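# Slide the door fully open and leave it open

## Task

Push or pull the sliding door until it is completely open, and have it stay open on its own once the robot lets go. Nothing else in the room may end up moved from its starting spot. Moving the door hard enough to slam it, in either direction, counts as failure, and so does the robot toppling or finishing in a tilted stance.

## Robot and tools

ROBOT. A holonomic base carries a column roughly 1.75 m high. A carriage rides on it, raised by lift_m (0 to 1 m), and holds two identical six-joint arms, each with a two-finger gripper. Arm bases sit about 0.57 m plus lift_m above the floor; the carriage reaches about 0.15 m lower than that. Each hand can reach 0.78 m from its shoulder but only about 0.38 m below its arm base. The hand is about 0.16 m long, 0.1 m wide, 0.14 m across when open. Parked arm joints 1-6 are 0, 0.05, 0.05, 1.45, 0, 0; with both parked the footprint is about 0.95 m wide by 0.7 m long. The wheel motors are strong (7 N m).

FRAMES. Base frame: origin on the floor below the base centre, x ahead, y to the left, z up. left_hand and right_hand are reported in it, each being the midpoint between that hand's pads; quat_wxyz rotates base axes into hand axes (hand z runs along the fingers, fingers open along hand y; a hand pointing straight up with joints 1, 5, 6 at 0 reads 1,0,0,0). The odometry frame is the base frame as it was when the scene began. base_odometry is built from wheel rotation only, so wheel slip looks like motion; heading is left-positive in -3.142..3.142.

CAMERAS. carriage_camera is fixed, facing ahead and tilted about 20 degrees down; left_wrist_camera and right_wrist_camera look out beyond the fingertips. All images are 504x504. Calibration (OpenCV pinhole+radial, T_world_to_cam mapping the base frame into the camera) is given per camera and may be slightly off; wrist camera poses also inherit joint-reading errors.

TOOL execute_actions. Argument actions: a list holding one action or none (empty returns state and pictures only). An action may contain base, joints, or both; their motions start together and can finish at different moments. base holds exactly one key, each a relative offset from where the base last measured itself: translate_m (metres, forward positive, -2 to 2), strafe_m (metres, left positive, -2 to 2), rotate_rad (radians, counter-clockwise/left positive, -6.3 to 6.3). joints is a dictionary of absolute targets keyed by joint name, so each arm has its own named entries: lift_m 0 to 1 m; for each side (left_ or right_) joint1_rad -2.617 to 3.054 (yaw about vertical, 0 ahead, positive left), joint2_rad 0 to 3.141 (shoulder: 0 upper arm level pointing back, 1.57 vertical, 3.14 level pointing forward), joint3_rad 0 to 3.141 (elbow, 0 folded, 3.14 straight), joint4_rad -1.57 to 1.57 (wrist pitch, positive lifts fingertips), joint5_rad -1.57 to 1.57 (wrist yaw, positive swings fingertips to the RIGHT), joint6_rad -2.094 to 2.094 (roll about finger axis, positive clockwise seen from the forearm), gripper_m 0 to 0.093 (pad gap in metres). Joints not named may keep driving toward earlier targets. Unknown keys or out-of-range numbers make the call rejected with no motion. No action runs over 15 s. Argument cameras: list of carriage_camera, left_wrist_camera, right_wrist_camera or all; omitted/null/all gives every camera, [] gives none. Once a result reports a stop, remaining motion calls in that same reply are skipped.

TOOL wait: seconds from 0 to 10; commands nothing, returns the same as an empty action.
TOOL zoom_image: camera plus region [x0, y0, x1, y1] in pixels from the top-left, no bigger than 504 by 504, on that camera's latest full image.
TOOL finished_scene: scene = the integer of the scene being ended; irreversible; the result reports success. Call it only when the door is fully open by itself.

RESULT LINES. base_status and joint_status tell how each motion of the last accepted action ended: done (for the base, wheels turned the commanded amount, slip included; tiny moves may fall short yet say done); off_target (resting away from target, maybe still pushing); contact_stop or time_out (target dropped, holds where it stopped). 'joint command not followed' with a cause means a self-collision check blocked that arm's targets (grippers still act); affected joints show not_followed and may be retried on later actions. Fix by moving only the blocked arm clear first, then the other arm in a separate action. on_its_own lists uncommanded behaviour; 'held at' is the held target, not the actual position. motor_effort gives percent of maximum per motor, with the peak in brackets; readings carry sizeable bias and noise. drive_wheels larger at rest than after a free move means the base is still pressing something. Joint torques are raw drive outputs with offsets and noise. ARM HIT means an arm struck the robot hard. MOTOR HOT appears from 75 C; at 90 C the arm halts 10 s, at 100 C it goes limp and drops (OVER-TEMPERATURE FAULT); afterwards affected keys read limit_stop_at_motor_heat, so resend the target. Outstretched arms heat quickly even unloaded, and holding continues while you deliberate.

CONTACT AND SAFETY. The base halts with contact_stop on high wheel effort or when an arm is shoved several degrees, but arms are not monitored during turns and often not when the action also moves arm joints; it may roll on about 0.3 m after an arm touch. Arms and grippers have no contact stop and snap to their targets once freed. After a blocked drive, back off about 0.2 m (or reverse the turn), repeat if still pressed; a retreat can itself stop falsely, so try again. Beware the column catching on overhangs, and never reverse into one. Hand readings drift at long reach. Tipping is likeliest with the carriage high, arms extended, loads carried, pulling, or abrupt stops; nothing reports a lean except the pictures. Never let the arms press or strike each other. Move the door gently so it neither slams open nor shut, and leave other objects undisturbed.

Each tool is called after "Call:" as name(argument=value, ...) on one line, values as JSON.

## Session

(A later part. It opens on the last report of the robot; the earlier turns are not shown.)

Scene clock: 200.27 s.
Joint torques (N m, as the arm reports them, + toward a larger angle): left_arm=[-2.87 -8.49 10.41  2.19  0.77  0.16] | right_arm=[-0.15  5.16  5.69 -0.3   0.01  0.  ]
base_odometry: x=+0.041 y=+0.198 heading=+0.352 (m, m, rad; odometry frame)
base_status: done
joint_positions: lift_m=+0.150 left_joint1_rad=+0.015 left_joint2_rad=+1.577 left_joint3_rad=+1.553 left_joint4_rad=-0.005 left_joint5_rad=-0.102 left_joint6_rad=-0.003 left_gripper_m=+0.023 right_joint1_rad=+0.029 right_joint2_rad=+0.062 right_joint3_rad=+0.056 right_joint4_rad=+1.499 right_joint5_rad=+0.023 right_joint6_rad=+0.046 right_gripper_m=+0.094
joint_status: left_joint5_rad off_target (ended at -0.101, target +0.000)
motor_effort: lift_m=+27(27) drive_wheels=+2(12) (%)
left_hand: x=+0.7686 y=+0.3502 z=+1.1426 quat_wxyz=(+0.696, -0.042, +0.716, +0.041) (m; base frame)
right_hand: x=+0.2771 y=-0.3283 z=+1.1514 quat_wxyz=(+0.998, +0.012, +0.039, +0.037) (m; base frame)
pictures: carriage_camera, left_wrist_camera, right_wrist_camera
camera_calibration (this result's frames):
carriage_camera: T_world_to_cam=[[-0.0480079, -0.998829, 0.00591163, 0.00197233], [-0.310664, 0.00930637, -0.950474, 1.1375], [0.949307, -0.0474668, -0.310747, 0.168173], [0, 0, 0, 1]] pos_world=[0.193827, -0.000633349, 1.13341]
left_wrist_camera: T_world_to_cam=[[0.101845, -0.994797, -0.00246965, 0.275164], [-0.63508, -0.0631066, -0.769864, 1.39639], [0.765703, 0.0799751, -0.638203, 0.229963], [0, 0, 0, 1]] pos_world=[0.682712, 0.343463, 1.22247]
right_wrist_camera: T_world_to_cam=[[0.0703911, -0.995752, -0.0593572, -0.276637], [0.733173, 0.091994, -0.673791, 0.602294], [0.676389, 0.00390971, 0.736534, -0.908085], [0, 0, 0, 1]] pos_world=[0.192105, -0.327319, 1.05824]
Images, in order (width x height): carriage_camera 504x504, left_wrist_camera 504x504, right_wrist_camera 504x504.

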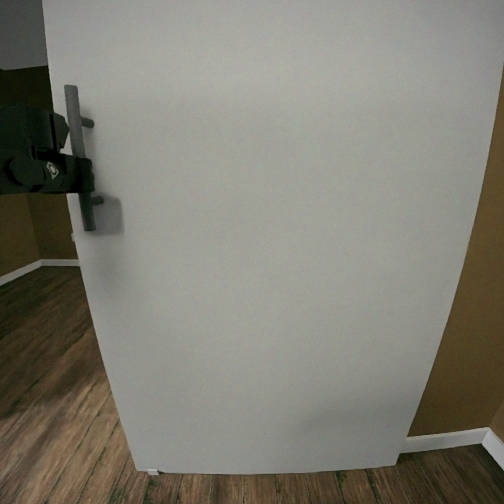

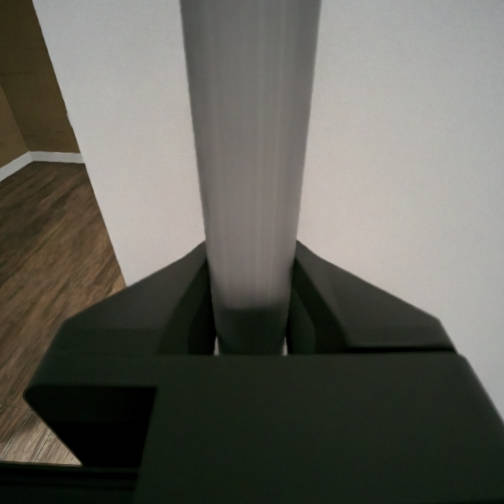

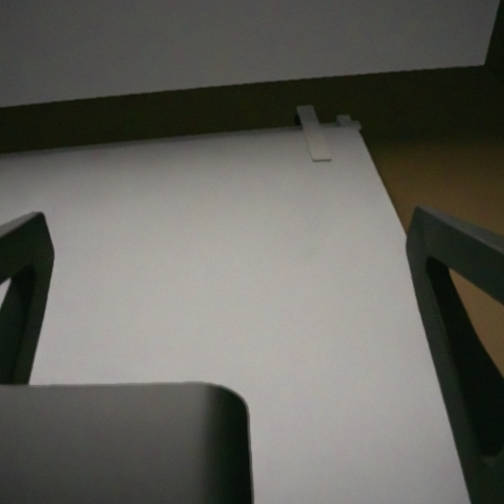

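Call:
execute_actions(actions=[{"base": {"strafe_m": -0.03}, "joints": {"left_joint5_rad": 0.02}}])

Scene clock: 208.60 s.
Joint torques (N m, as the arm reports them, + toward a larger angle): left_arm=[-3.42 -8.17 10.49  2.27  0.95  0.13] | right_arm=[-0.19  5.12  5.69 -0.3   0.02  0.  ]
base_odometry: x=+0.051 y=+0.170 heading=+0.352 (m, m, rad; odometry frame)
base_status: done
joint_positions: lift_m=+0.150 left_joint1_rad=+0.023 left_joint2_rad=+1.575 left_joint3_rad=+1.553 left_joint4_rad=-0.008 left_joint5_rad=-0.099 left_joint6_rad=-0.003 left_gripper_m=+0.023 right_joint1_rad=+0.029 right_joint2_rad=+0.062 right_joint3_rad=+0.056 right_joint4_rad=+1.499 right_joint5_rad=+0.023 right_joint6_rad=+0.046 right_gripper_m=+0.094
joint_status: left_joint5_rad off_target (ended at -0.099, target +0.020)
motor_effort: lift_m=+27(27) drive_wheels=+2(11) (%)
left_hand: x=+0.7677 y=+0.3538 z=+1.1430 quat_wxyz=(+0.695, -0.044, +0.716, +0.042) (m; base frame)
right_hand: x=+0.2771 y=-0.3283 z=+1.1514 quat_wxyz=(+0.998, +0.012, +0.039, +0.037) (m; base frame)
pictures: carriage_camera, left_wrist_camera, right_wrist_camera
camera_calibration (this result's frames):
carriage_camera: T_world_to_cam=[[-0.0480079, -0.998829, 0.00591163, 0.00197233], [-0.310664, 0.00930637, -0.950474, 1.1375], [0.949307, -0.0474668, -0.310747, 0.168173], [0, 0, 0, 1]] pos_world=[0.193827, -0.000633349, 1.13341]
left_wrist_camera: T_world_to_cam=[[0.106776, -0.99428, -0.00244617, 0.274809], [-0.635345, -0.0663372, -0.769374, 1.39713], [0.764811, 0.0837051, -0.638794, 0.23064], [0, 0, 0, 1]] pos_world=[0.681919, 0.346613, 1.22292]
right_wrist_camera: T_world_to_cam=[[0.0703911, -0.995752, -0.0593572, -0.276637], [0.733173, 0.091994, -0.673791, 0.602294], [0.676389, 0.00390971, 0.736534, -0.908085], [0, 0, 0, 1]] pos_world=[0.192105, -0.327319, 1.05824]
Images, in order (width x height): carriage_camera 504x504, left_wrist_camera 504x504, right_wrist_camera 504x504.

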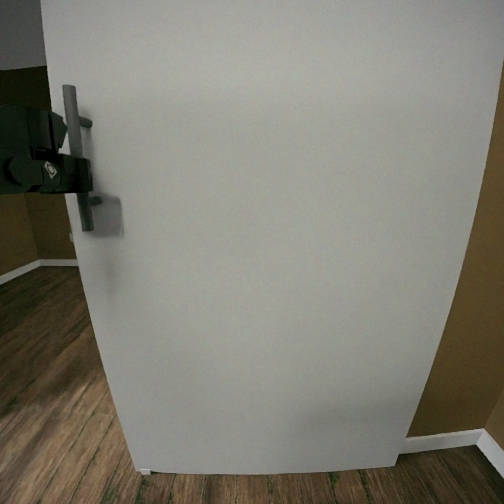

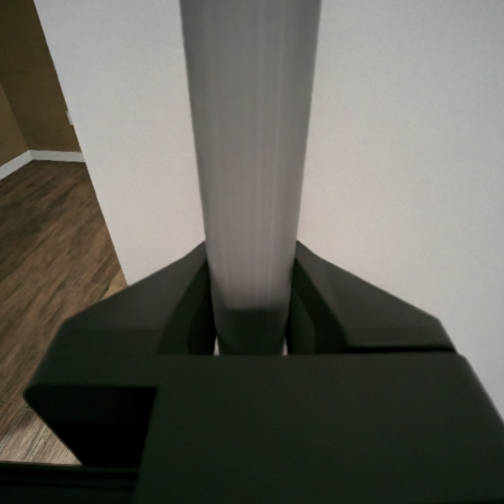

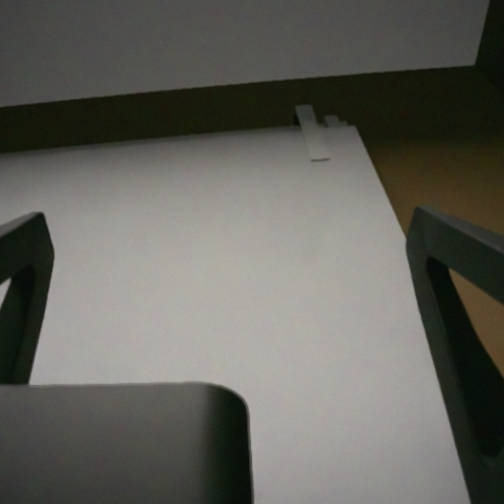

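Call:
execute_actions(actions=[{"base": {"strafe_m": -0.03}, "joints": {"left_joint5_rad": 0.0}}])

Scene clock: 212.83 s.
Joint torques (N m, as the arm reports them, + toward a larger angle): left_arm=[-4.93 -8.18 10.4   2.21  0.94  0.13] | right_arm=[-0.17  5.15  5.68 -0.31  0.02  0.  ]
base_odometry: x=+0.061 y=+0.142 heading=+0.352 (m, m, rad; odometry frame)
base_status: done
joint_positions: lift_m=+0.150 left_joint1_rad=+0.037 left_joint2_rad=+1.575 left_joint3_rad=+1.553 left_joint4_rad=-0.005 left_joint5_rad=-0.120 left_joint6_rad=-0.003 left_gripper_m=+0.023 right_joint1_rad=+0.029 right_joint2_rad=+0.062 right_joint3_rad=+0.056 right_joint4_rad=+1.499 right_joint5_rad=+0.023 right_joint6_rad=+0.046 right_gripper_m=+0.094
joint_status: left_joint5_rad off_target (ended at -0.120, target +0.000)
motor_effort: lift_m=+27(27) drive_wheels=+3(11) (%)
left_hand: x=+0.7667 y=+0.3643 z=+1.1435 quat_wxyz=(+0.695, -0.056, +0.714, +0.055) (m; base frame)
right_hand: x=+0.2771 y=-0.3283 z=+1.1514 quat_wxyz=(+0.998, +0.012, +0.039, +0.037) (m; base frame)
pictures: carriage_camera, left_wrist_camera, right_wrist_camera
camera_calibration (this result's frames):
carriage_camera: T_world_to_cam=[[-0.0480079, -0.998829, 0.00591163, 0.00197233], [-0.310664, 0.00930637, -0.950474, 1.1375], [0.949307, -0.0474668, -0.310747, 0.168173], [0, 0, 0, 1]] pos_world=[0.193827, -0.000633349, 1.13341]
left_wrist_camera: T_world_to_cam=[[0.141606, -0.98992, -0.00246148, 0.257103], [-0.630841, -0.0883238, -0.770868, 1.40392], [0.762881, 0.110712, -0.63699, 0.220436], [0, 0, 0, 1]] pos_world=[0.681079, 0.354106, 1.22329]
right_wrist_camera: T_world_to_cam=[[0.0703911, -0.995752, -0.0593572, -0.276637], [0.733173, 0.091994, -0.673791, 0.602294], [0.676389, 0.00390971, 0.736534, -0.908085], [0, 0, 0, 1]] pos_world=[0.192105, -0.327319, 1.05824]
Images, in order (width x height): carriage_camera 504x504, left_wrist_camera 504x504, right_wrist_camera 504x504.

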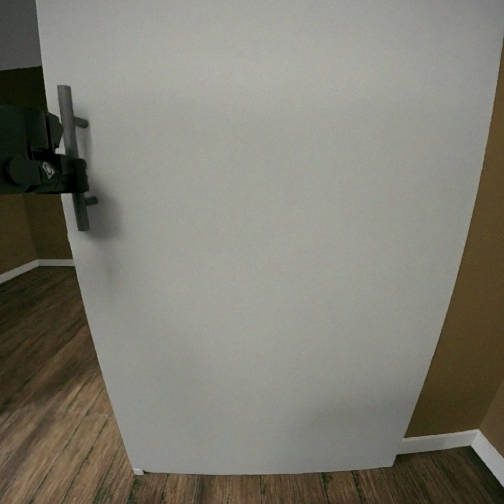

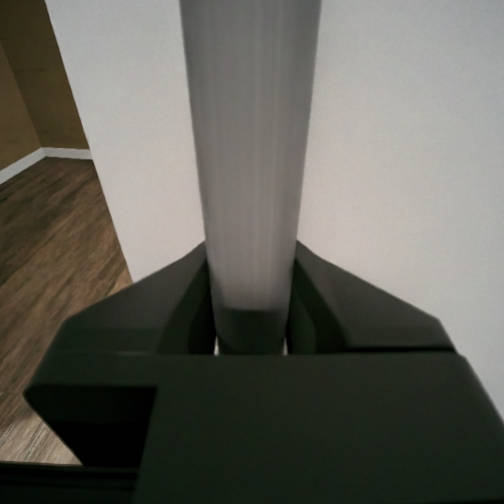

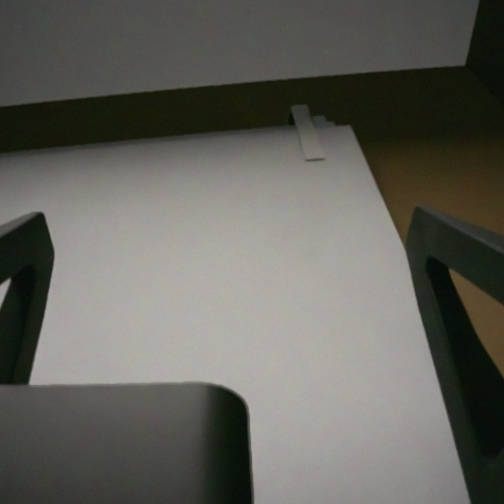

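The hanger has reached the end stop, and joint torque rose. Next I'll release the handle and back away.

Call:
execute_actions(actions=[{"joints": {"left_gripper_m": 0.093}}], cameras=[])

Call:
execute_actions(actions=[{"base": {"translate_m": -0.2}}])

Scene clock: 218.27 s.
Joint torques (N m, as the arm reports them, + toward a larger angle): left_arm=[-1.18 -8.24 10.46  2.22  0.16  0.07] | right_arm=[-0.18  5.14  5.66 -0.31  0.02  0.  ]
base_odometry: x=+0.061 y=+0.142 heading=+0.352 (m, m, rad; odometry frame)
base_status: not commanded
joint_positions: lift_m=+0.150 left_joint1_rad=-0.001 left_joint2_rad=+1.575 left_joint3_rad=+1.553 left_joint4_rad=-0.005 left_joint5_rad=-0.030 left_joint6_rad=+0.002 left_gripper_m=+0.093 right_joint1_rad=+0.029 right_joint2_rad=+0.062 right_joint3_rad=+0.056 right_joint4_rad=+1.499 right_joint5_rad=+0.023 right_joint6_rad=+0.046 right_gripper_m=+0.094
joint_status: all done
on_its_own: left_joint5_rad moved +0.091 toward your old target +0.000
motor_effort: lift_m=+27(27) drive_wheels=+2(3) (%)
left_hand: x=+0.7690 y=+0.3295 z=+1.1435 quat_wxyz=(+0.697, -0.009, +0.717, +0.011) (m; base frame)
right_hand: x=+0.2771 y=-0.3283 z=+1.1514 quat_wxyz=(+0.998, +0.012, +0.039, +0.037) (m; base frame)
pictures: none
No camera images: the call's "cameras" was empty. Leave "cameras" out to get every camera's image.

Scene clock: 220.43 s.
Joint torques (N m, as the arm reports them, + toward a larger angle): left_arm=[-1.19 -8.33 10.5   2.19 -0.01  0.06] | right_arm=[-0.15  5.16  5.66 -0.32  0.01 -0.01]
base_odometry: x=-0.126 y=+0.072 heading=+0.352 (m, m, rad; odometry frame)
base_status: done
joint_positions: lift_m=+0.150 left_joint1_rad=-0.001 left_joint2_rad=+1.575 left_joint3_rad=+1.553 left_joint4_rad=-0.007 left_joint5_rad=-0.010 left_joint6_rad=+0.004 left_gripper_m=+0.093 right_joint1_rad=+0.029 right_joint2_rad=+0.062 right_joint3_rad=+0.056 right_joint4_rad=+1.499 right_joint5_rad=+0.023 right_joint6_rad=+0.046 right_gripper_m=+0.094
joint_status: not commanded
motor_effort: lift_m=+27(27) drive_wheels=-4(11) (%)
left_hand: x=+0.7691 y=+0.3262 z=+1.1431 quat_wxyz=(+0.697, -0.002, +0.717, +0.005) (m; base frame)
right_hand: x=+0.2771 y=-0.3283 z=+1.1514 quat_wxyz=(+0.998, +0.012, +0.039, +0.037) (m; base frame)
pictures: carriage_camera, left_wrist_camera, right_wrist_camera
camera_calibration (this result's frames):
carriage_camera: T_world_to_cam=[[-0.0480079, -0.998829, 0.00591163, 0.00197233], [-0.310664, 0.00930637, -0.950474, 1.1375], [0.949307, -0.0474668, -0.310747, 0.168173], [0, 0, 0, 1]] pos_world=[0.193827, -0.000633349, 1.13341]
left_wrist_camera: T_world_to_cam=[[-0.00571391, -0.999961, -0.00672099, 0.340454], [-0.638327, 0.00882093, -0.769715, 1.37446], [0.769744, -0.000107891, -0.638352, 0.255051], [0, 0, 0, 1]] pos_world=[0.682975, 0.328345, 1.22304]
right_wrist_camera: T_world_to_cam=[[0.0703911, -0.995752, -0.0593572, -0.276637], [0.733173, 0.091994, -0.673791, 0.602294], [0.676389, 0.00390971, 0.736534, -0.908085], [0, 0, 0, 1]] pos_world=[0.192105, -0.327319, 1.05824]
Images, in order (width x height): carriage_camera 504x504, left_wrist_camera 504x504, right_wrist_camera 504x504.

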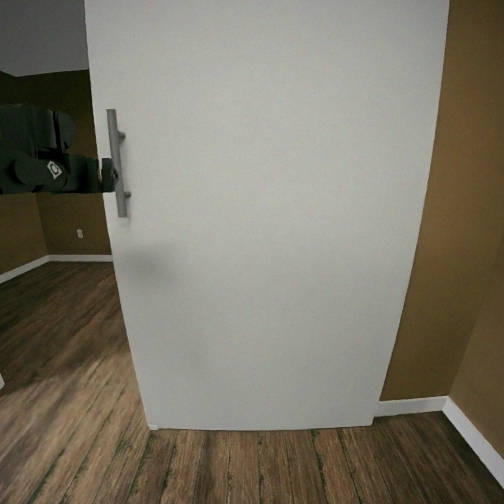

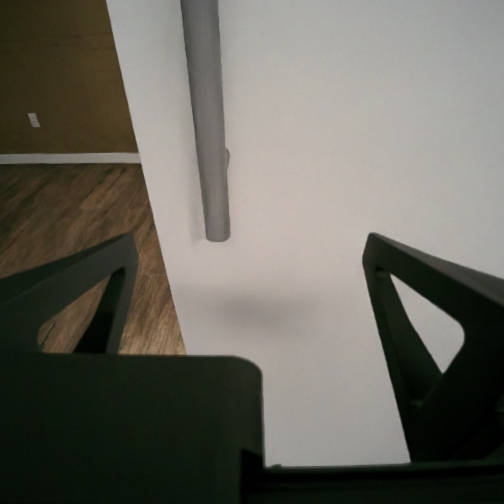

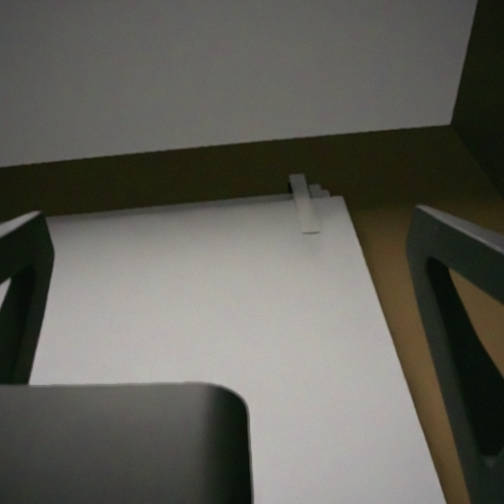

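The door is fully open against its stop and the robot has let go, so I'm finishing scene 1.

Call:
finished_scene(scene=1)

The scene is finished: the task was done.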